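# Remove bike from floor rack and stand it on kickstand

## Task

Get the bike out of the floor rack (which is loose, not anchored) and leave it standing on its kickstand, upright and not leaning over. At the end the bike must be free of contact with any wall, furniture, loose item or the rack. The robot must have released it and backed away, and the bike must stay up by itself, not because the robot holds it.

## Robot and tools

Robot: an omnidirectional wheeled base (strong wheel motors, 7 N m) with a column about 1.75 m high. A carriage rides 1.0 m up and down it (lift_m) and carries two identical six-joint arms, left and right, each with a two-finger gripper. Arm bases sit about 0.57 m + lift_m above the floor, and carriage parts hang roughly 0.15 m below them. A hand reaches 0.78 m from its shoulder but only about 0.38 m below its arm base. A hand is about 0.16 m long, 0.1 m wide, 0.14 m open. Parked arm joints 1-6: 0, 0.05, 0.05, 1.45, 0, 0. With both parked the robot is about 0.95 m wide and 0.7 m long.

Cameras: carriage_camera (fixed, looks forward and about 20 degrees down), left_wrist_camera and right_wrist_camera (look past the fingertips). Images are 896x504. Calibration (K, distortion, T_world_to_cam, pos_world) is given per camera in the base frame and may be slightly off; wrist camera poses drift more at long reach.

Frames: base frame has its origin on the floor below the base centre, x forward, y left, z up. left_hand and right_hand readings are the point between the finger pads, in this frame; quat_wxyz rotates base axes into hand axes (hand z along the fingers, fingers open along hand y; (1,0,0,0) = hand pointing straight up with joints 1, 5, 6 at 0). Odometry frame = base frame at scene start; base_odometry counts wheel turns, so slip looks like travel; heading is positive left, range -3.142 to 3.142.

Tools:
execute_actions: actions is a list holding one action or none (empty = just report state and images). An action may contain base, joints, or both; they start together. base takes exactly one relative command measured from the last reported base position: translate_m (metres, forward +, -2 to 2), strafe_m (metres, left +, -2 to 2) or rotate_rad (radians, counter-clockwise/left +, -6.3 to 6.3). joints is one flat dict keyed by joint name, all values absolute targets: lift_m 0 to 1 m; for each arm (prefix left_ or right_): joint1_rad -2.617 to 3.054 (yaw about vertical, 0 forward, + left), joint2_rad 0 to 3.141 (shoulder: 0 upper arm level backward, 1.57 vertical, 3.14 level forward), joint3_rad 0 to 3.141 (elbow: 0 folded, 3.14 straight), joint4_rad -1.57 to 1.57 (wrist pitch, + lifts fingertips), joint5_rad -1.57 to 1.57 (wrist yaw, + swings fingertips to the right, opposite to joint 1), joint6_rad -2.094 to 2.094 (roll about finger axis, + clockwise seen from forearm), gripper_m 0 to 0.093 (pad gap in metres). Done tolerances: lift 0.004, joint1/5/6 0.02, joint2/3 0.055, joint4 0.04, gripper 0.004. An action lasts at most 15 s. Omitted joints or base may keep pushing toward earlier targets unseen. Unknown keys or out-of-range values cause refusal with no motion. cameras chooses images (null/omitted/["all"] = all, [] = none). If a result shows a stop, later motion calls in that same reply are skipped.
wait: seconds 0 to 10; commands nothing, returns state and images.
zoom_image: camera plus region [x0, y0, x1, y1] in pixels of that camera's latest full image, at most 504x504.
finished_scene: scene number; ends the scene permanently and reports success.

Results: base_status and joint_status per motion: done (for base, wheels turned the commanded amount, even with slip; a 1-2 mm move may stop short yet read done), off_target (resting away from target, possibly still pushing), contact_stop or time_out (target dropped, holds where it stopped), not_followed / "joint command not followed" (a self-collision check withheld that arm's targets; gripper still moves; targets may be retried each action until valid), limit_stop_at_motor_heat. on_its_own lists uncommanded behaviour; "held at" is a held target, not the position. motor_effort is percent of maximum, sign toward higher joint values, bracket = peak; readings carry fixed bias (a few points plus up to half the value) and noise. Falling lift effort while lowering means a hand rests on something. drive_wheels higher at rest than after free driving means the base is pressing on something. Joint torques have offsets and noise. A gripper that holds something usually reads off_target. ARM HIT means an arm struck the robot hard. MOTOR HOT appears from 75 °C; at 90 °C that arm halts for 10 s; at 100 °C its motors and gripper go limp and the arm drops (OVER-TEMPERATURE FAULT). Stretched arms heat quickly even empty, and during thinking.

Cautions: stops trigger only after impact and may be late or missing; arms are unwatched during turns and often when an arm is also commanded; the base may roll up to 0.3 m after an arm touches something. After a blocked drive, reverse about 0.2 m (or turn back), repeat if still pressed. Arms and grippers have no contact stop and spring to target once freed. To undo a withheld state, move only the withheld arm clear first, then the other. Never let the arms strike or squeeze each other. The robot can topple and cannot recover; risk rises with high carriage, outstretched arms, loads, pulling, or sudden stops; about 1.5 kg per hand with both arms forward can tip it, and only images show a lean. Avoid driving backward into table edges. Hand readings are less accurate far out; 1 kg makes a level hand sag 10-17 cm. Grip force is about 45-60 N per pad. Avoid dropping, slamming, hard hits or shoving the bike or rack. The robot holds its last command while you think; shorter robot motion time is better.

Each tool is called after ">>>" as name([rows], argument=value, ...), one row to a line, values as JSON.

## Session

>>> execute_actions(actions=[])

Scene clock: 0.00 s.
Joint torques (N m, as the arm reports them, + toward a larger angle): no reading
base_odometry: x=+0.000 y=+0.000 heading=+0.000 (m, m, rad; odometry frame)
base_status: not commanded
joint_positions: lift_m=+0.300 left_joint1_rad=-0.007 left_joint2_rad=+0.055 left_joint3_rad=+0.059 left_joint4_rad=+1.495 left_joint5_rad=-0.001 left_joint6_rad=-0.047 left_gripper_m=+0.094 right_joint1_rad=-0.004 right_joint2_rad=+0.033 right_joint3_rad=+0.049 right_joint4_rad=+1.476 right_joint5_rad=+0.039 right_joint6_rad=+0.003 right_gripper_m=+0.094
joint_status: not commanded
motor_effort: lift_m=+16 drive_wheels=+0 (%)
left_hand: x=+0.2801 y=+0.3370 z=+1.3114 quat_wxyz=(+0.999, -0.001, +0.036, -0.027) (m; base frame)
right_hand: x=+0.2806 y=-0.3438 z=+1.3084 quat_wxyz=(+0.999, +0.020, +0.039, -0.001) (m; base frame)
pictures: carriage_camera, left_wrist_camera, right_wrist_camera
Images, in order (width x height): carriage_camera 896x504, left_wrist_camera 896x504, right_wrist_camera 896x504.

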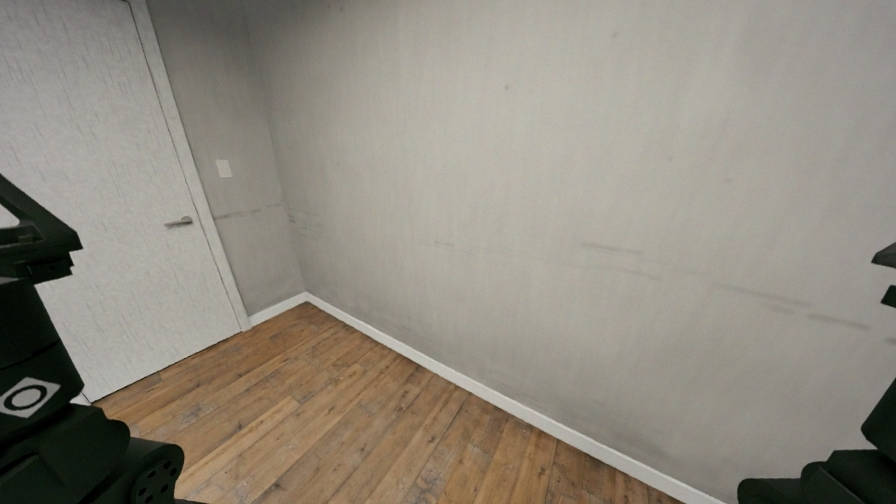

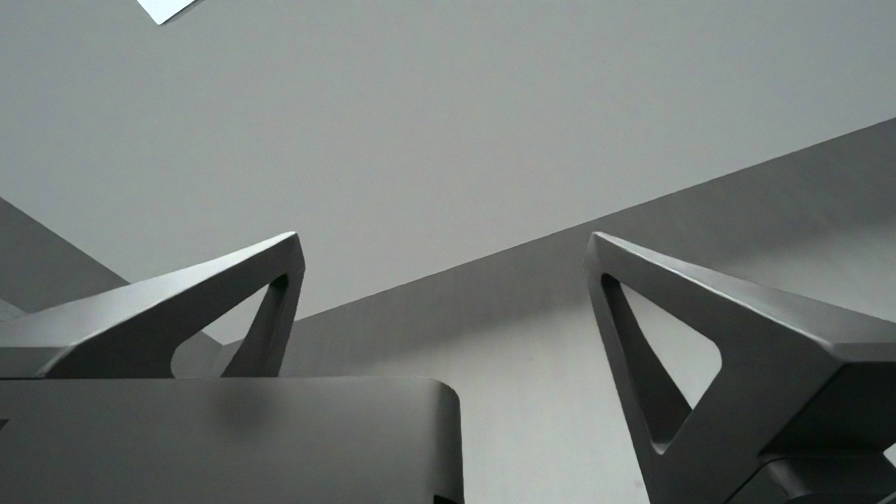

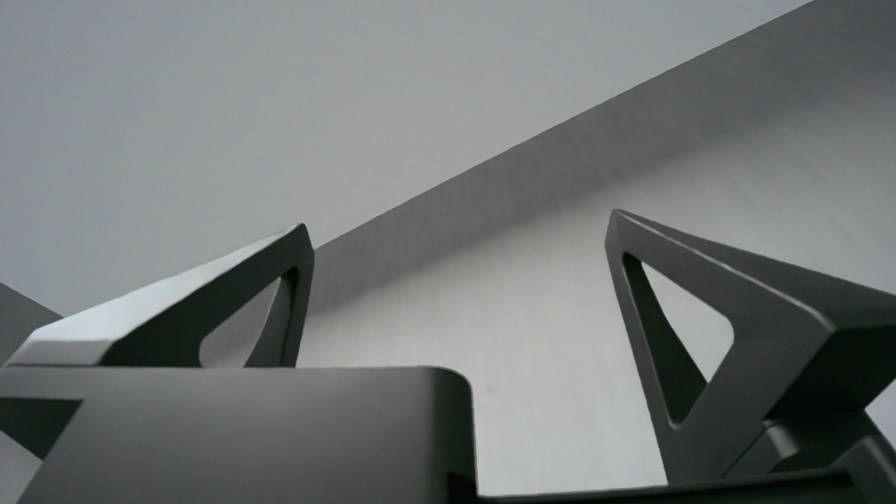

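>>> execute_actions([
  {"base":{"rotate_rad":-2.1}},
], cameras=["carriage_camera"])

>>> execute_actions([
  {"base":{"rotate_rad":-2.1}},
], cameras=["carriage_camera"])

Scene clock: 6.27 s.
Joint torques (N m, as the arm reports them, + toward a larger angle): left_arm=[ 0.07  4.25  5.89 -0.16 -0.05  0.01] | right_arm=[ 0.11  3.93  5.93 -0.17 -0.11  0.07]
base_odometry: x=+0.000 y=+0.000 heading=-2.100 (m, m, rad; odometry frame)
base_status: done
joint_positions: lift_m=+0.300 left_joint1_rad=-0.007 left_joint2_rad=+0.055 left_joint3_rad=+0.059 left_joint4_rad=+1.492 left_joint5_rad=-0.001 left_joint6_rad=-0.047 left_gripper_m=+0.094 right_joint1_rad=-0.004 right_joint2_rad=+0.033 right_joint3_rad=+0.049 right_joint4_rad=+1.476 right_joint5_rad=+0.039 right_joint6_rad=+0.003 right_gripper_m=+0.094
joint_status: not commanded
motor_effort: lift_m=+16(16) drive_wheels=+3(9) (%)
left_hand: x=+0.2806 y=+0.3370 z=+1.3113 quat_wxyz=(+0.999, -0.001, +0.037, -0.027) (m; base frame)
right_hand: x=+0.2807 y=-0.3438 z=+1.3084 quat_wxyz=(+0.999, +0.020, +0.039, -0.001) (m; base frame)
pictures: carriage_camera
Images, in order (width x height): carriage_camera 896x504.

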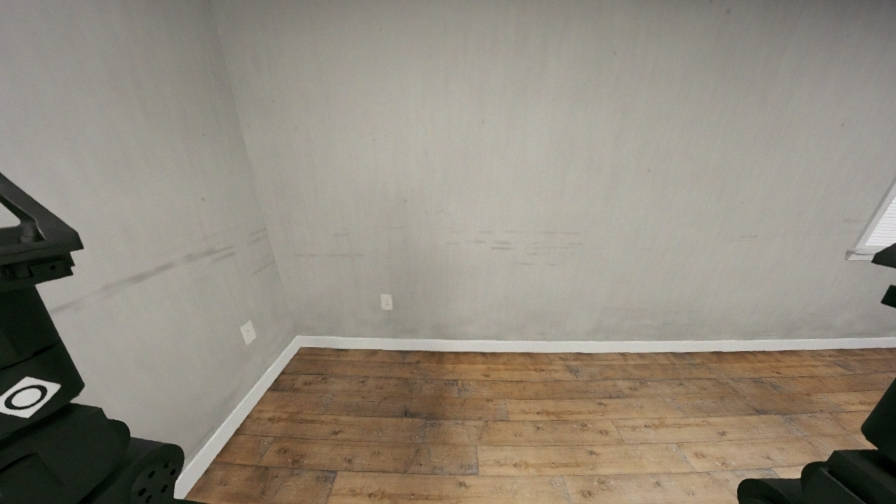

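Scene clock: 9.80 s.
Joint torques (N m, as the arm reports them, + toward a larger angle): left_arm=[ 0.13  4.23  5.84 -0.14 -0.05  0.01] | right_arm=[ 0.12  3.89  5.91 -0.16 -0.11  0.07]
base_odometry: x=+0.000 y=+0.000 heading=+2.084 (m, m, rad; odometry frame)
base_status: done
joint_positions: lift_m=+0.300 left_joint1_rad=-0.007 left_joint2_rad=+0.055 left_joint3_rad=+0.059 left_joint4_rad=+1.491 left_joint5_rad=-0.001 left_joint6_rad=-0.047 left_gripper_m=+0.094 right_joint1_rad=-0.004 right_joint2_rad=+0.033 right_joint3_rad=+0.049 right_joint4_rad=+1.476 right_joint5_rad=+0.039 right_joint6_rad=+0.003 right_gripper_m=+0.094
joint_status: not commanded
motor_effort: lift_m=+14(16) drive_wheels=+2(8) (%)
left_hand: x=+0.2809 y=+0.3370 z=+1.3113 quat_wxyz=(+0.999, -0.001, +0.038, -0.027) (m; base frame)
right_hand: x=+0.2807 y=-0.3438 z=+1.3084 quat_wxyz=(+0.999, +0.020, +0.039, -0.001) (m; base frame)
pictures: carriage_camera
Images, in order (width x height): carriage_camera 896x504.

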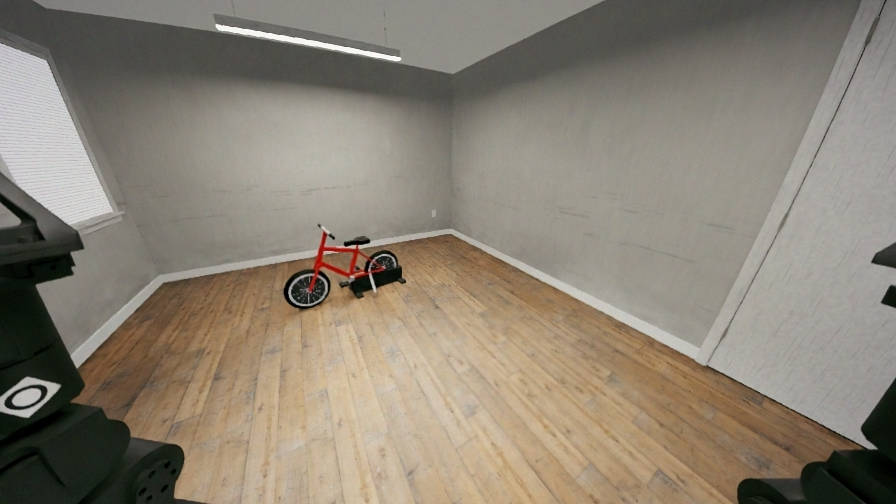

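>>> execute_actions([
  {"base":{"rotate_rad":0.19}},
], cameras=[])

>>> execute_actions([
  {"base":{"translate_m":1.23},"joints":{"lift_m":0.1}},
], cameras=[])

>>> execute_actions([
  {"base":{"rotate_rad":0.52}},
], cameras=["carriage_camera"])

>>> zoom_image(camera="carriage_camera", region=[250,200,650,450])

Scene clock: 17.43 s.
Joint torques (N m, as the arm reports them, + toward a larger angle): left_arm=[ 0.08  4.24  5.87 -0.15 -0.06  0.01] | right_arm=[ 0.13  3.9   5.96 -0.16 -0.11  0.06]
base_odometry: x=+0.000 y=+0.000 heading=+2.273 (m, m, rad; odometry frame)
base_status: done
joint_positions: lift_m=+0.300 left_joint1_rad=-0.007 left_joint2_rad=+0.055 left_joint3_rad=+0.059 left_joint4_rad=+1.492 left_joint5_rad=-0.001 left_joint6_rad=-0.047 left_gripper_m=+0.094 right_joint1_rad=-0.004 right_joint2_rad=+0.033 right_joint3_rad=+0.049 right_joint4_rad=+1.476 right_joint5_rad=+0.039 right_joint6_rad=+0.003 right_gripper_m=+0.094
joint_status: not commanded
motor_effort: lift_m=+17(13) drive_wheels=-3(5) (%)
left_hand: x=+0.2808 y=+0.3370 z=+1.3113 quat_wxyz=(+0.999, -0.001, +0.038, -0.027) (m; base frame)
right_hand: x=+0.2807 y=-0.3438 z=+1.3084 quat_wxyz=(+0.999, +0.020, +0.039, -0.001) (m; base frame)
pictures: none
No camera images: the call's "cameras" was empty. Leave "cameras" out to get every camera's image.

Scene clock: 22.17 s.
Joint torques (N m, as the arm reports them, + toward a larger angle): left_arm=[ 0.13  4.23  5.91 -0.17 -0.05  0.02] | right_arm=[ 0.07  3.9   5.88 -0.18 -0.1   0.07]
base_odometry: x=-0.794 y=+0.940 heading=+2.273 (m, m, rad; odometry frame)
base_status: done
joint_positions: lift_m=+0.100 left_joint1_rad=-0.007 left_joint2_rad=+0.055 left_joint3_rad=+0.059 left_joint4_rad=+1.494 left_joint5_rad=-0.001 left_joint6_rad=-0.047 left_gripper_m=+0.094 right_joint1_rad=-0.004 right_joint2_rad=+0.033 right_joint3_rad=+0.049 right_joint4_rad=+1.476 right_joint5_rad=+0.039 right_joint6_rad=+0.003 right_gripper_m=+0.094
joint_status: all done
motor_effort: lift_m=+13(14) drive_wheels=-4(14) (%)
left_hand: x=+0.2802 y=+0.3370 z=+1.1116 quat_wxyz=(+0.999, -0.001, +0.036, -0.027) (m; base frame)
right_hand: x=+0.2806 y=-0.3438 z=+1.1087 quat_wxyz=(+0.999, +0.020, +0.039, -0.001) (m; base frame)
pictures: none
No camera images: the call's "cameras" was empty. Leave "cameras" out to get every camera's image.

Scene clock: 24.07 s.
Joint torques (N m, as the arm reports them, + toward a larger angle): left_arm=[ 0.09  4.24  5.92 -0.16 -0.05  0.01] | right_arm=[ 0.12  3.9   5.88 -0.17 -0.11  0.06]
base_odometry: x=-0.794 y=+0.940 heading=+2.792 (m, m, rad; odometry frame)
base_status: done
joint_positions: lift_m=+0.100 left_joint1_rad=-0.007 left_joint2_rad=+0.055 left_joint3_rad=+0.059 left_joint4_rad=+1.493 left_joint5_rad=-0.001 left_joint6_rad=-0.047 left_gripper_m=+0.094 right_joint1_rad=-0.004 right_joint2_rad=+0.033 right_joint3_rad=+0.049 right_joint4_rad=+1.476 right_joint5_rad=+0.039 right_joint6_rad=+0.003 right_gripper_m=+0.094
joint_status: not commanded
motor_effort: lift_m=+14(14) drive_wheels=+3(4) (%)
left_hand: x=+0.2805 y=+0.3370 z=+1.1116 quat_wxyz=(+0.999, -0.001, +0.037, -0.027) (m; base frame)
right_hand: x=+0.2806 y=-0.3438 z=+1.1087 quat_wxyz=(+0.999, +0.020, +0.039, -0.001) (m; base frame)
pictures: carriage_camera
camera_calibration (this result's frames):
carriage_camera: T_world_to_cam=[[0.0541726, -0.998366, 0.0181988, -0.0314091], [-0.36568, -0.0367951, -0.930013, 1.08037], [0.929163, 0.0437263, -0.367076, 0.23897], [0, 0, 0, 1]] pos_world=[0.174729, -0.00205481, 1.09305]
Images, in order (width x height): carriage_camera 896x504.

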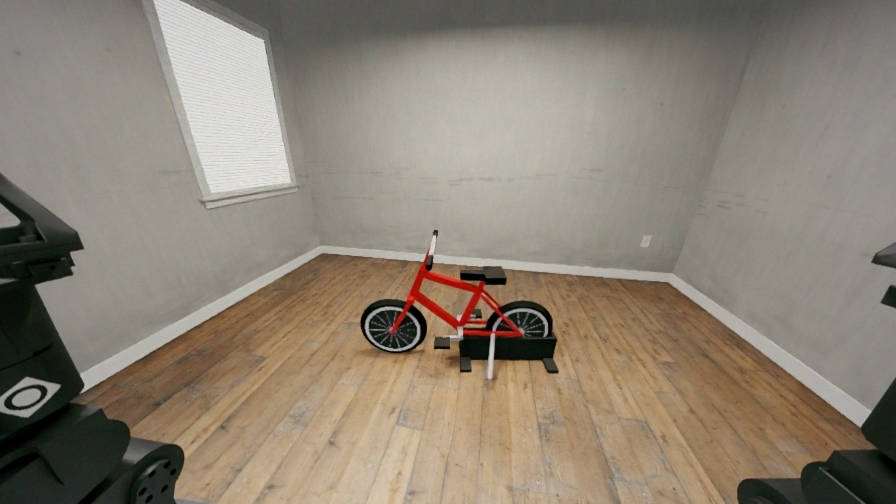

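Region (250, 200, 650, 450) of carriage_camera's 896x504 image, scaled by 1.260, with more detail than that image has; it fills the top 315 rows of this view, and the rest is white.

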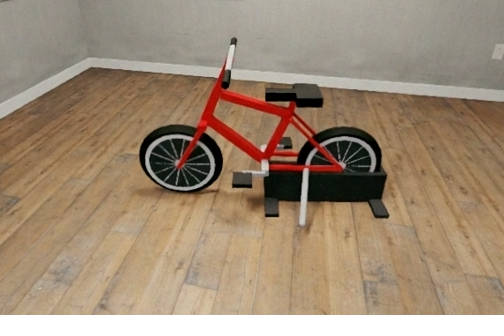

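>>> execute_actions([
  {"base":{"translate_m":0.25},"joints":{"lift_m":0.35,"right_joint2_rad":1.9,"right_joint3_rad":1.5,"right_joint4_rad":-1.15}},
])

Scene clock: 39.63 s.
Joint torques (N m, as the arm reports them, + toward a larger angle): left_arm=[ 0.12  4.18  5.86 -0.14 -0.04  0.02] | right_arm=[  0.1  -10.01   7.66   0.3   -0.08   0.06]
base_odometry: x=-1.029 y=+1.025 heading=+2.793 (m, m, rad; odometry frame)
base_status: done
joint_positions: lift_m=+0.350 left_joint1_rad=-0.007 left_joint2_rad=+0.055 left_joint3_rad=+0.059 left_joint4_rad=+1.492 left_joint5_rad=-0.001 left_joint6_rad=-0.047 left_gripper_m=+0.094 right_joint1_rad=-0.004 right_joint2_rad=+1.902 right_joint3_rad=+1.484 right_joint4_rad=-1.135 right_joint5_rad=+0.039 right_joint6_rad=+0.003 right_gripper_m=+0.094
joint_status: all done
motor_effort: lift_m=+18(21) drive_wheels=+3(8) (%)
left_hand: x=+0.2808 y=+0.3370 z=+1.3610 quat_wxyz=(+0.999, -0.001, +0.038, -0.027) (m; base frame)
right_hand: x=+0.6197 y=-0.3452 z=+0.9997 quat_wxyz=(+0.009, +0.004, +1.000, -0.020) (m; base frame)
pictures: carriage_camera, left_wrist_camera, right_wrist_camera
camera_calibration (this result's frames):
carriage_camera: T_world_to_cam=[[0.0541726, -0.998366, 0.0181988, -0.035948], [-0.36568, -0.0367951, -0.930013, 1.31232], [0.929163, 0.0437263, -0.367076, 0.330521], [0, 0, 0, 1]] pos_world=[0.174729, -0.00205481, 1.34245]
left_wrist_camera: T_world_to_cam=[[-0.0878079, -0.995949, -0.0194, 0.386014], [0.755202, -0.0538573, -0.653276, 0.700898], [0.649584, -0.0720137, 0.756872, -1.06046], [0, 0, 0, 1]] pos_world=[0.193436, 0.345831, 1.268]
right_wrist_camera: T_world_to_cam=[[-0.0490367, -0.997317, 0.0543589, -0.367786], [-0.799103, 0.0718243, 0.596888, -0.077637], [-0.599191, -0.014169, -0.800481, 1.29225], [0, 0, 0, 1]] pos_world=[0.694232, -0.342913, 1.10076]
Images, in order (width x height): carriage_camera 896x504, left_wrist_camera 896x504, right_wrist_camera 896x504.

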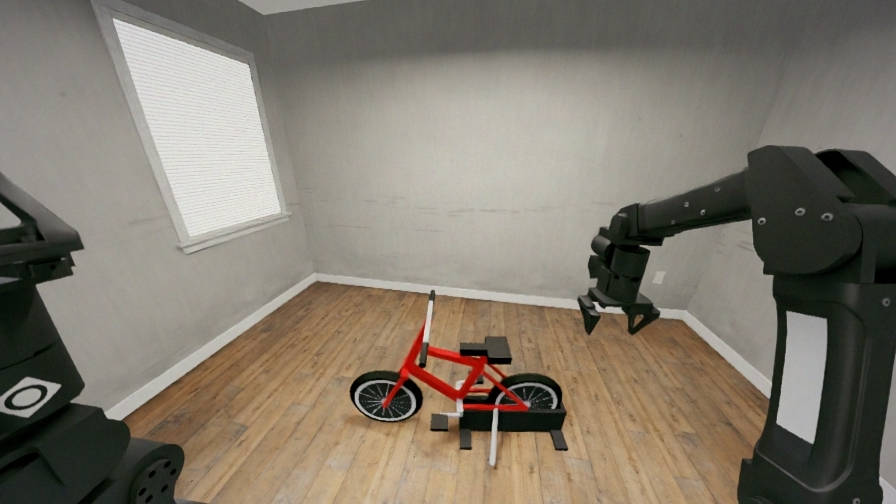

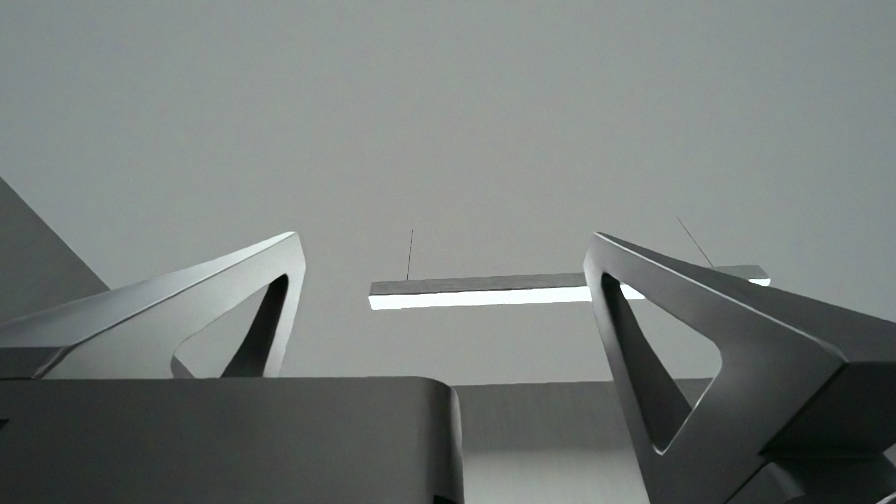

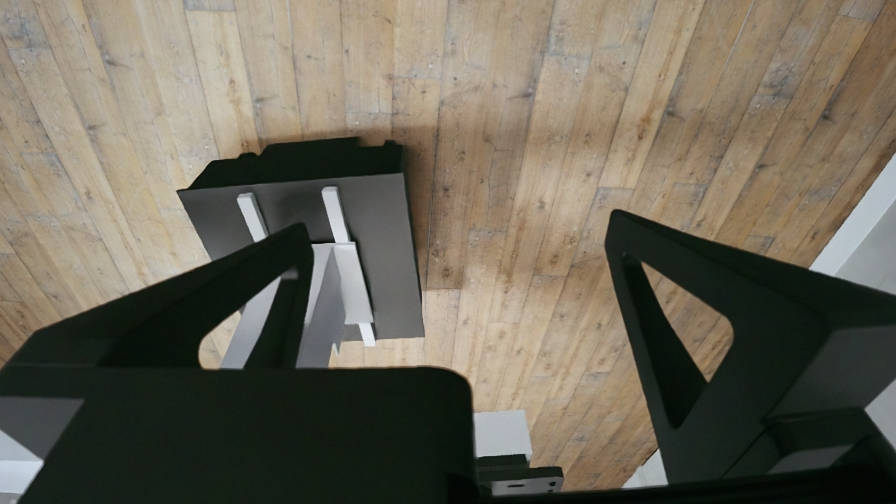

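>>> execute_actions([
  {"base":{"strafe_m":0.265},"joints":{"right_joint2_rad":2.3,"right_joint3_rad":1.9,"right_joint4_rad":-1.15,"right_joint6_rad":1.57}},
], cameras=[])

>>> execute_actions([
  {"base":{"translate_m":0.28}},
])

Scene clock: 48.77 s.
Joint torques (N m, as the arm reports them, + toward a larger angle): left_arm=[ 0.16  4.25  5.84 -0.16 -0.04  0.01] | right_arm=[ -0.17 -12.71   7.36   0.27   0.     0.16]
base_odometry: x=-1.119 y=+0.776 heading=+2.793 (m, m, rad; odometry frame)
base_status: done
joint_positions: lift_m=+0.350 left_joint1_rad=-0.007 left_joint2_rad=+0.055 left_joint3_rad=+0.059 left_joint4_rad=+1.492 left_joint5_rad=-0.001 left_joint6_rad=-0.047 left_gripper_m=+0.094 right_joint1_rad=-0.002 right_joint2_rad=+2.296 right_joint3_rad=+1.886 right_joint4_rad=-1.142 right_joint5_rad=+0.039 right_joint6_rad=+1.564 right_gripper_m=+0.094
joint_status: all done
motor_effort: lift_m=+17(18) drive_wheels=+1(8) (%)
left_hand: x=+0.2807 y=+0.3370 z=+1.3610 quat_wxyz=(+0.999, -0.001, +0.037, -0.027) (m; base frame)
right_hand: x=+0.7096 y=-0.3446 z=+0.9498 quat_wxyz=(+0.021, +0.705, +0.709, -0.007) (m; base frame)
pictures: none
No camera images: the call's "cameras" was empty. Leave "cameras" out to get every camera's image.

Scene clock: 51.17 s.
Joint torques (N m, as the arm reports them, + toward a larger angle): left_arm=[ 0.09  4.27  5.91 -0.14 -0.03  0.02] | right_arm=[ -0.01 -12.8    7.39   0.28   0.     0.16]
base_odometry: x=-1.383 y=+0.871 heading=+2.793 (m, m, rad; odometry frame)
base_status: done
joint_positions: lift_m=+0.350 left_joint1_rad=-0.007 left_joint2_rad=+0.055 left_joint3_rad=+0.059 left_joint4_rad=+1.492 left_joint5_rad=-0.001 left_joint6_rad=-0.047 left_gripper_m=+0.094 right_joint1_rad=-0.002 right_joint2_rad=+2.296 right_joint3_rad=+1.886 right_joint4_rad=-1.143 right_joint5_rad=+0.039 right_joint6_rad=+1.564 right_gripper_m=+0.094
joint_status: not commanded
motor_effort: lift_m=+18(17) drive_wheels=-3(9) (%)
left_hand: x=+0.2807 y=+0.3370 z=+1.3610 quat_wxyz=(+0.999, -0.001, +0.037, -0.027) (m; base frame)
right_hand: x=+0.7095 y=-0.3446 z=+0.9498 quat_wxyz=(+0.020, +0.705, +0.709, -0.007) (m; base frame)
pictures: carriage_camera, left_wrist_camera, right_wrist_camera
camera_calibration (this result's frames):
carriage_camera: T_world_to_cam=[[0.0541726, -0.998366, 0.0181988, -0.035948], [-0.36568, -0.0367951, -0.930013, 1.31232], [0.929163, 0.0437263, -0.367076, 0.330521], [0, 0, 0, 1]] pos_world=[0.174729, -0.00205481, 1.34245]
left_wrist_camera: T_world_to_cam=[[-0.0878005, -0.995949, -0.0194307, 0.386046], [0.755451, -0.0538592, -0.652987, 0.700512], [0.649295, -0.0720115, 0.75712, -1.06067], [0, 0, 0, 1]] pos_world=[0.193378, 0.345831, 1.26798]
right_wrist_camera: T_world_to_cam=[[-0.999336, 0.0362004, -0.00416291, 0.725872], [0.0270012, 0.812372, 0.582514, -0.293463], [0.0244691, 0.582015, -0.81281, 1.08082], [0, 0, 0, 1]] pos_world=[0.706867, -0.416931, 1.05247]
Images, in order (width x height): carriage_camera 896x504, left_wrist_camera 896x504, right_wrist_camera 896x504.

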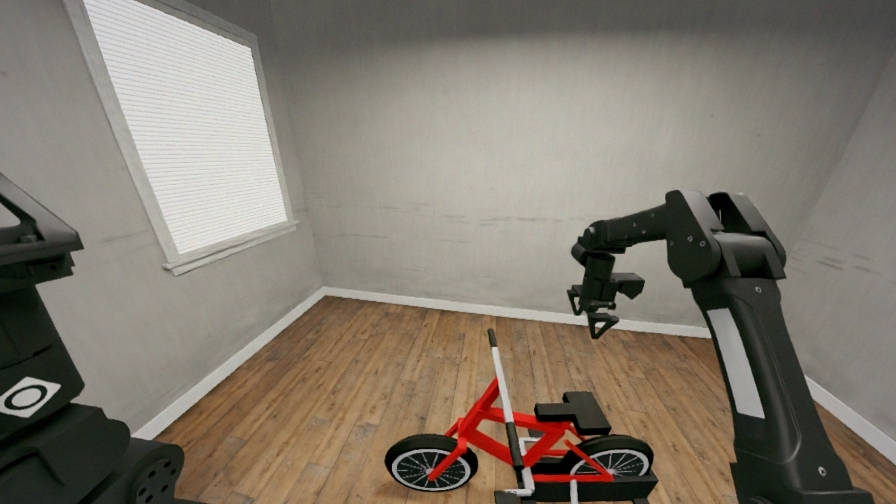

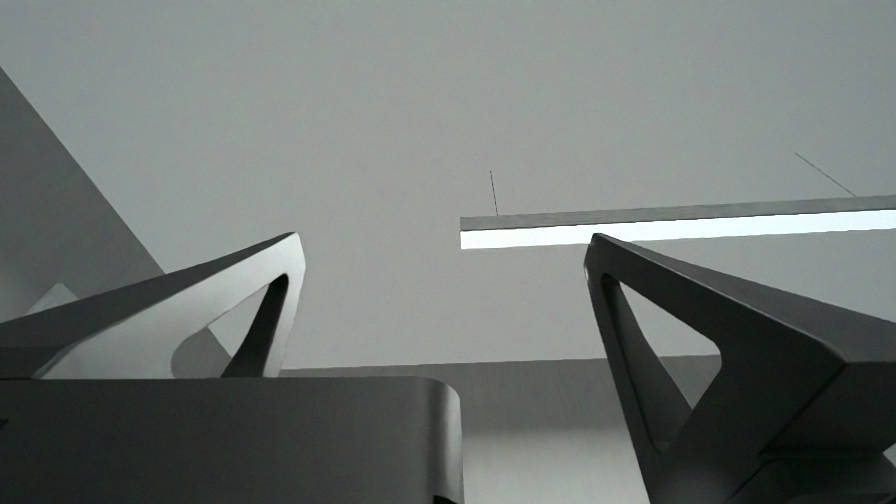

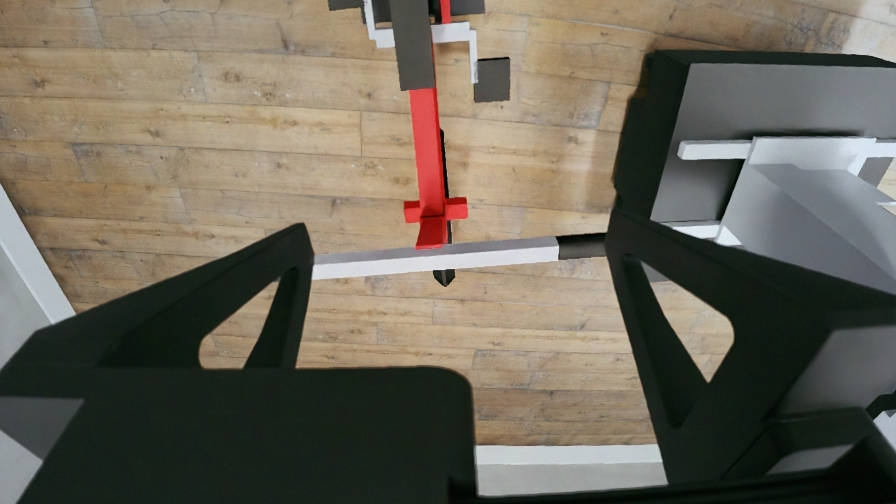

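>>> execute_actions([
  {"base":{"translate_m":0.04},"joints":{"lift_m":0.04}},
])

Scene clock: 59.13 s.
Joint torques (N m, as the arm reports them, + toward a larger angle): left_arm=[ 0.05  4.23  5.95 -0.17 -0.04  0.01] | right_arm=[ -0.17 -12.7    6.82   0.31   0.     0.16]
base_odometry: x=-1.420 y=+0.885 heading=+2.794 (m, m, rad; odometry frame)
base_status: done
joint_positions: lift_m=+0.040 left_joint1_rad=-0.007 left_joint2_rad=+0.055 left_joint3_rad=+0.059 left_joint4_rad=+1.494 left_joint5_rad=-0.001 left_joint6_rad=-0.047 left_gripper_m=+0.094 right_joint1_rad=-0.002 right_joint2_rad=+2.295 right_joint3_rad=+1.895 right_joint4_rad=-1.145 right_joint5_rad=+0.039 right_joint6_rad=+1.564 right_gripper_m=+0.094
joint_status: all done
motor_effort: lift_m=+12(13) drive_wheels=-4(12) (%)
left_hand: x=+0.2804 y=+0.3370 z=+1.0516 quat_wxyz=(+0.999, -0.001, +0.037, -0.027) (m; base frame)
right_hand: x=+0.7114 y=-0.3446 z=+0.6430 quat_wxyz=(+0.023, +0.705, +0.709, -0.005) (m; base frame)
pictures: carriage_camera, left_wrist_camera, right_wrist_camera
camera_calibration (this result's frames):
carriage_camera: T_world_to_cam=[[0.0541726, -0.998366, 0.0181988, -0.0303167], [-0.36568, -0.0367951, -0.930013, 1.02454], [0.929163, 0.0437263, -0.367076, 0.216935], [0, 0, 0, 1]] pos_world=[0.174729, -0.00205481, 1.03302]
left_wrist_camera: T_world_to_cam=[[-0.0877707, -0.995949, -0.0195533, 0.380125], [0.756447, -0.0538666, -0.651833, 0.497265], [0.648139, -0.0720029, 0.75811, -0.826885], [0, 0, 0, 1]] pos_world=[0.193146, 0.345833, 0.958436]
right_wrist_camera: T_world_to_cam=[[-0.999279, 0.0362003, -0.0114064, 0.731159], [0.0227785, 0.81238, 0.582684, -0.111887], [0.0303597, 0.582004, -0.812619, 0.827071], [0, 0, 0, 1]] pos_world=[0.708071, -0.416933, 0.745628]
Images, in order (width x height): carriage_camera 896x504, left_wrist_camera 896x504, right_wrist_camera 896x504.

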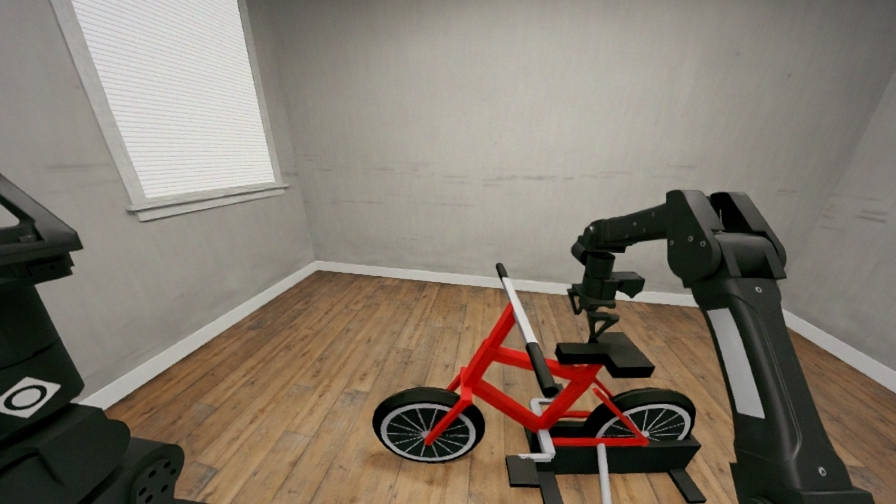

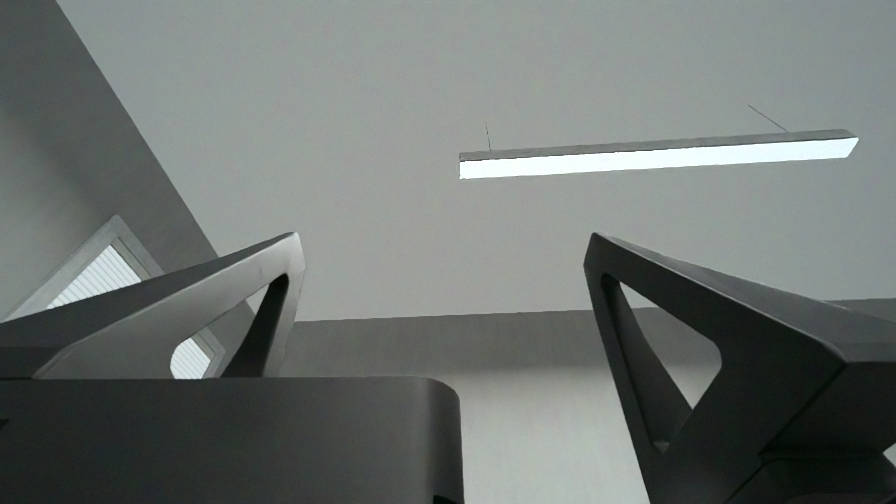

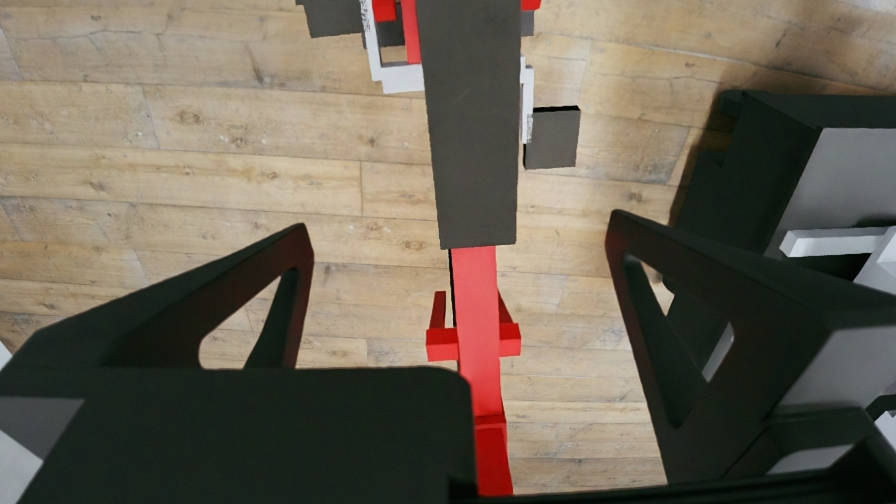

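>>> execute_actions([
  {"joints":{"lift_m":0.0,"right_joint2_rad":2.42,"right_joint4_rad":-1.03}},
])

Scene clock: 63.67 s.
Joint torques (N m, as the arm reports them, + toward a larger angle): left_arm=[ 0.09  4.25  5.88 -0.19 -0.05  0.  ] | right_arm=[ -0.09 -13.71   6.27   0.41   0.     0.15]
base_odometry: x=-1.420 y=+0.885 heading=+2.794 (m, m, rad; odometry frame)
base_status: not commanded
joint_positions: lift_m=+0.000 left_joint1_rad=-0.007 left_joint2_rad=+0.055 left_joint3_rad=+0.059 left_joint4_rad=+1.494 left_joint5_rad=-0.001 left_joint6_rad=-0.047 left_gripper_m=+0.094 right_joint1_rad=-0.002 right_joint2_rad=+2.420 right_joint3_rad=+1.901 right_joint4_rad=-1.038 right_joint5_rad=+0.039 right_joint6_rad=+1.564 right_gripper_m=+0.094
joint_status: all done
motor_effort: lift_m=+15(16) drive_wheels=-3(2) (%)
left_hand: x=+0.2802 y=+0.3370 z=+1.0117 quat_wxyz=(+0.999, -0.001, +0.036, -0.027) (m; base frame)
right_hand: x=+0.7252 y=-0.3446 z=+0.5504 quat_wxyz=(+0.019, +0.705, +0.709, -0.009) (m; base frame)
pictures: carriage_camera, left_wrist_camera, right_wrist_camera
camera_calibration (this result's frames):
carriage_camera: T_world_to_cam=[[0.0541726, -0.998366, 0.0181988, -0.0295897], [-0.36568, -0.0367951, -0.930013, 0.987388], [0.929163, 0.0437263, -0.367076, 0.202271], [0, 0, 0, 1]] pos_world=[0.174729, -0.00205481, 0.993071]
left_wrist_camera: T_world_to_cam=[[-0.0877558, -0.995949, -0.0196146, 0.379387], [0.756944, -0.0538703, -0.651256, 0.470654], [0.647561, -0.0719986, 0.758605, -0.796829], [0, 0, 0, 1]] pos_world=[0.19303, 0.345834, 0.918436]
right_wrist_camera: T_world_to_cam=[[-0.999344, 0.0362005, 0.000793319, 0.737224], [0.0298897, 0.812367, 0.58238, -0.0631848], [0.020438, 0.582022, -0.812916, 0.758736], [0, 0, 0, 1]] pos_world=[0.723122, -0.416959, 0.653001]
Images, in order (width x height): carriage_camera 896x504, left_wrist_camera 896x504, right_wrist_camera 896x504.

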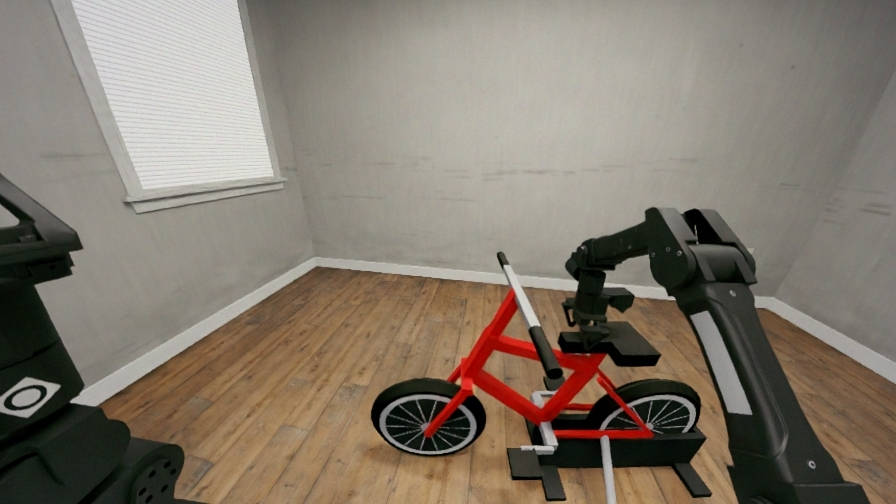

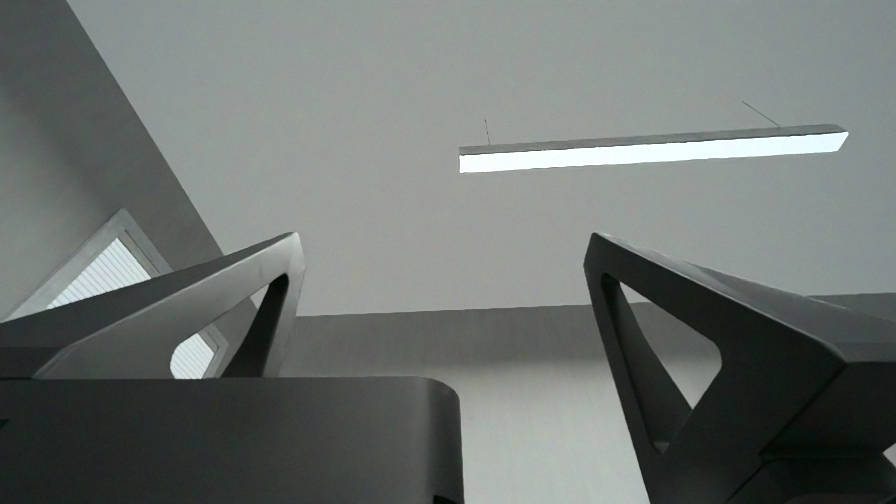

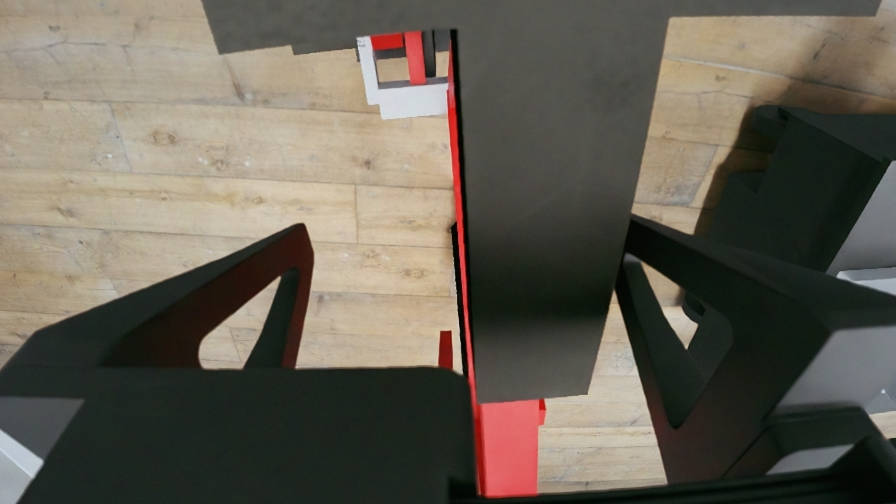

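>>> execute_actions([
  {"base":{"translate_m":-0.022}},
], cameras=[])

>>> execute_actions([
  {"joints":{"right_joint2_rad":2.49,"right_joint4_rad":-0.97}},
])

Scene clock: 68.13 s.
Joint torques (N m, as the arm reports them, + toward a larger angle): left_arm=[ 0.12  4.2   5.96 -0.22 -0.04  0.01] | right_arm=[ -0.09 -13.61   6.3    0.4    0.02   0.15]
base_odometry: x=-1.400 y=+0.877 heading=+2.794 (m, m, rad; odometry frame)
base_status: done
joint_positions: lift_m=+0.000 left_joint1_rad=-0.007 left_joint2_rad=+0.055 left_joint3_rad=+0.059 left_joint4_rad=+1.495 left_joint5_rad=-0.001 left_joint6_rad=-0.047 left_gripper_m=+0.094 right_joint1_rad=-0.002 right_joint2_rad=+2.419 right_joint3_rad=+1.901 right_joint4_rad=-1.036 right_joint5_rad=+0.039 right_joint6_rad=+1.564 right_gripper_m=+0.094
joint_status: not commanded
motor_effort: lift_m=+14(13) drive_wheels=+1(8) (%)
left_hand: x=+0.2800 y=+0.3370 z=+1.0117 quat_wxyz=(+0.999, -0.001, +0.036, -0.027) (m; base frame)
right_hand: x=+0.7258 y=-0.3446 z=+0.5509 quat_wxyz=(+0.020, +0.705, +0.709, -0.008) (m; base frame)
pictures: none
No camera images: the call's "cameras" was empty. Leave "cameras" out to get every camera's image.

Scene clock: 68.80 s.
Joint torques (N m, as the arm reports them, + toward a larger angle): left_arm=[ 0.12  4.15  5.84 -0.18 -0.05  0.02] | right_arm=[ -0.06 -13.37   6.18   0.41   0.     0.16]
base_odometry: x=-1.400 y=+0.877 heading=+2.794 (m, m, rad; odometry frame)
base_status: not commanded
joint_positions: lift_m=+0.000 left_joint1_rad=-0.007 left_joint2_rad=+0.055 left_joint3_rad=+0.059 left_joint4_rad=+1.495 left_joint5_rad=-0.001 left_joint6_rad=-0.047 left_gripper_m=+0.094 right_joint1_rad=-0.002 right_joint2_rad=+2.481 right_joint3_rad=+1.901 right_joint4_rad=-0.976 right_joint5_rad=+0.039 right_joint6_rad=+1.564 right_gripper_m=+0.094
joint_status: all done
motor_effort: lift_m=+15(13) drive_wheels=-1(1) (%)
left_hand: x=+0.2800 y=+0.3370 z=+1.0117 quat_wxyz=(+0.999, -0.001, +0.036, -0.027) (m; base frame)
right_hand: x=+0.7311 y=-0.3446 z=+0.5233 quat_wxyz=(+0.019, +0.705, +0.709, -0.009) (m; base frame)
pictures: carriage_camera, left_wrist_camera, right_wrist_camera
camera_calibration (this result's frames):
carriage_camera: T_world_to_cam=[[0.0541726, -0.998366, 0.0181988, -0.0295897], [-0.36568, -0.0367951, -0.930013, 0.987388], [0.929163, 0.0437263, -0.367076, 0.202271], [0, 0, 0, 1]] pos_world=[0.174729, -0.00205481, 0.993071]
left_wrist_camera: T_world_to_cam=[[-0.0877408, -0.995949, -0.0196759, 0.37943], [0.757441, -0.053874, -0.650678, 0.470082], [0.646982, -0.0719943, 0.759099, -0.797057], [0, 0, 0, 1]] pos_world=[0.192914, 0.345834, 0.918383]
right_wrist_camera: T_world_to_cam=[[-0.999344, 0.0362005, -0.000350429, 0.743711], [0.0292232, 0.812368, 0.582412, -0.0471154], [0.0213683, 0.58202, -0.812894, 0.735923], [0, 0, 0, 1]] pos_world=[0.728875, -0.416969, 0.625928]
Images, in order (width x height): carriage_camera 896x504, left_wrist_camera 896x504, right_wrist_camera 896x504.

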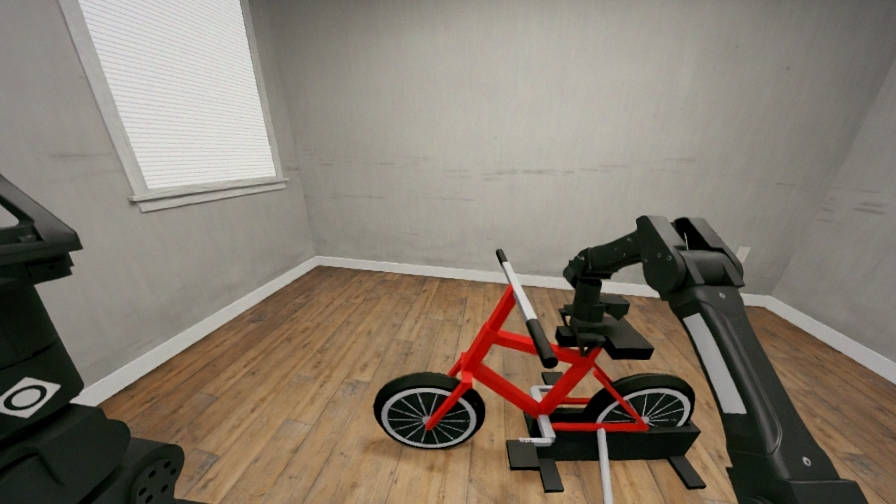

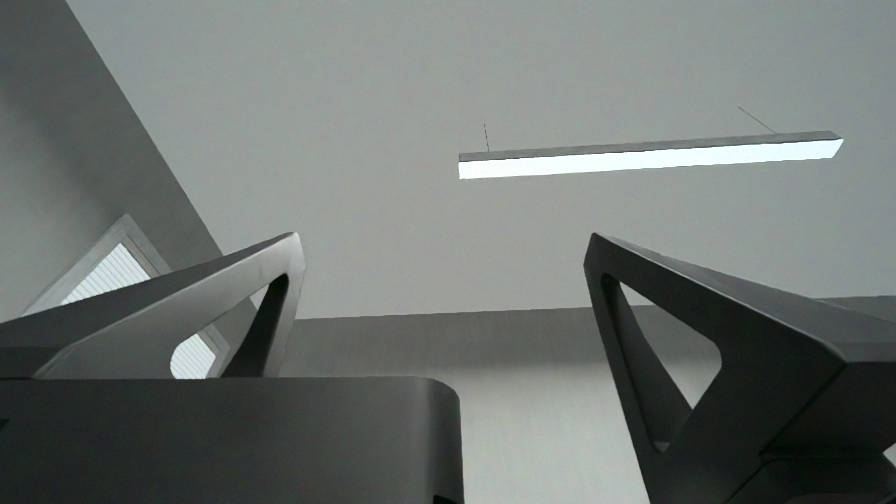

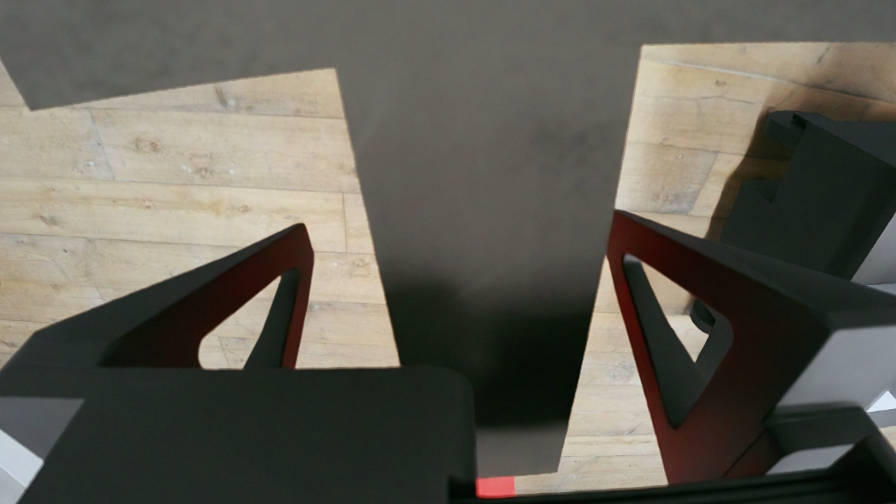

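Grip, then roll the bike a little.

>>> execute_actions([
  {"joints":{"right_gripper_m":0.0}},
], cameras=[])

>>> execute_actions([
  {"base":{"strafe_m":0.12}},
], cameras=["carriage_camera","right_wrist_camera"])

Scene clock: 72.63 s.
Joint torques (N m, as the arm reports them, + toward a larger angle): left_arm=[ 0.14  4.28  5.94 -0.19 -0.05  0.01] | right_arm=[ -0.13 -13.37   6.16   0.42   0.06   0.35]
base_odometry: x=-1.400 y=+0.877 heading=+2.794 (m, m, rad; odometry frame)
base_status: not commanded
joint_positions: lift_m=+0.000 left_joint1_rad=-0.007 left_joint2_rad=+0.055 left_joint3_rad=+0.059 left_joint4_rad=+1.495 left_joint5_rad=-0.001 left_joint6_rad=-0.047 left_gripper_m=+0.094 right_joint1_rad=-0.002 right_joint2_rad=+2.481 right_joint3_rad=+1.900 right_joint4_rad=-0.982 right_joint5_rad=+0.038 right_joint6_rad=+1.548 right_gripper_m=+0.039
joint_status: right_gripper_m off_target (ended at +0.039, target +0.000)
motor_effort: lift_m=+15(14) drive_wheels=+1(2) (%)
left_hand: x=+0.2799 y=+0.3370 z=+1.0117 quat_wxyz=(+0.999, -0.001, +0.036, -0.027) (m; base frame)
right_hand: x=+0.7295 y=-0.3443 z=+0.5232 quat_wxyz=(+0.016, +0.700, +0.714, -0.010) (m; base frame)
pictures: none
No camera images: the call's "cameras" was empty. Leave "cameras" out to get every camera's image.

Scene clock: 74.37 s.
Joint torques (N m, as the arm reports them, + toward a larger angle): left_arm=[ 0.15  4.22  5.88 -0.2  -0.05  0.01] | right_arm=[ -0.69 -13.32   6.18   0.43   0.11   0.37]
base_odometry: x=-1.441 y=+0.764 heading=+2.794 (m, m, rad; odometry frame)
base_status: done
joint_positions: lift_m=+0.000 left_joint1_rad=-0.007 left_joint2_rad=+0.055 left_joint3_rad=+0.059 left_joint4_rad=+1.495 left_joint5_rad=-0.001 left_joint6_rad=-0.047 left_gripper_m=+0.094 right_joint1_rad=+0.007 right_joint2_rad=+2.481 right_joint3_rad=+1.900 right_joint4_rad=-0.983 right_joint5_rad=+0.026 right_joint6_rad=+1.552 right_gripper_m=+0.039
joint_status: not commanded
motor_effort: lift_m=+12(13) drive_wheels=-1(8) (%)
left_hand: x=+0.2799 y=+0.3370 z=+1.0117 quat_wxyz=(+0.999, -0.001, +0.036, -0.027) (m; base frame)
right_hand: x=+0.7293 y=-0.3383 z=+0.5231 quat_wxyz=(+0.012, +0.698, +0.716, -0.006) (m; base frame)
pictures: carriage_camera, right_wrist_camera
camera_calibration (this result's frames):
carriage_camera: T_world_to_cam=[[0.0541726, -0.998366, 0.0181988, -0.0295897], [-0.36568, -0.0367951, -0.930013, 0.987388], [0.929163, 0.0437263, -0.367076, 0.202271], [0, 0, 0, 1]] pos_world=[0.174729, -0.00205481, 0.993071]
right_wrist_camera: T_world_to_cam=[[-0.999846, 0.0157913, 0.00766431, 0.730972], [0.017259, 0.804859, 0.593215, -0.0515312], [0.00319894, 0.593256, -0.805007, 0.745074], [0, 0, 0, 1]] pos_world=[0.729365, -0.412087, 0.624756]
Images, in order (width x height): carriage_camera 896x504, right_wrist_camera 896x504.

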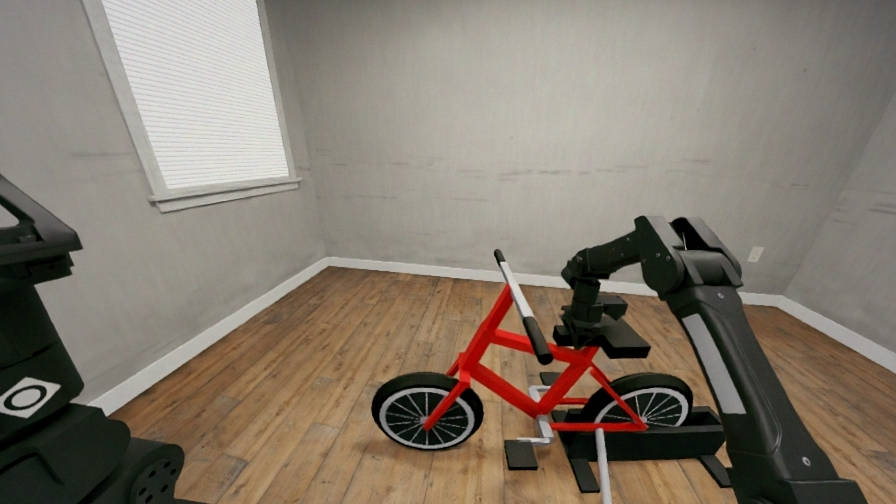

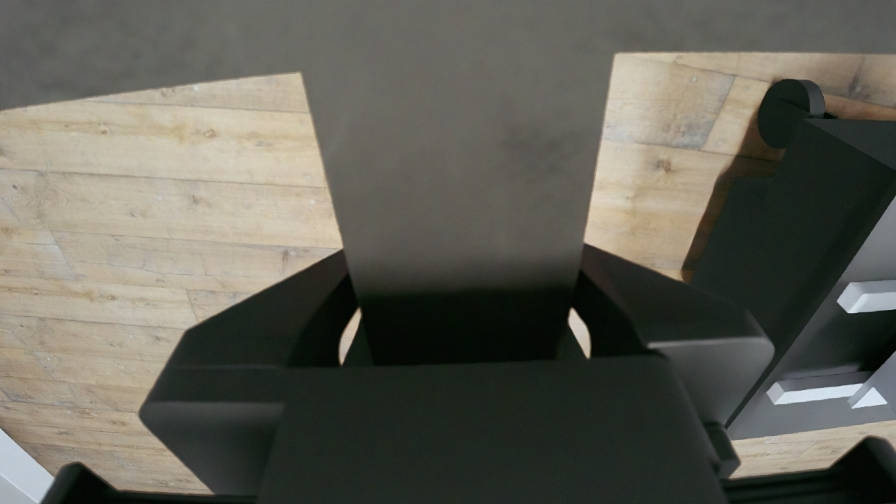

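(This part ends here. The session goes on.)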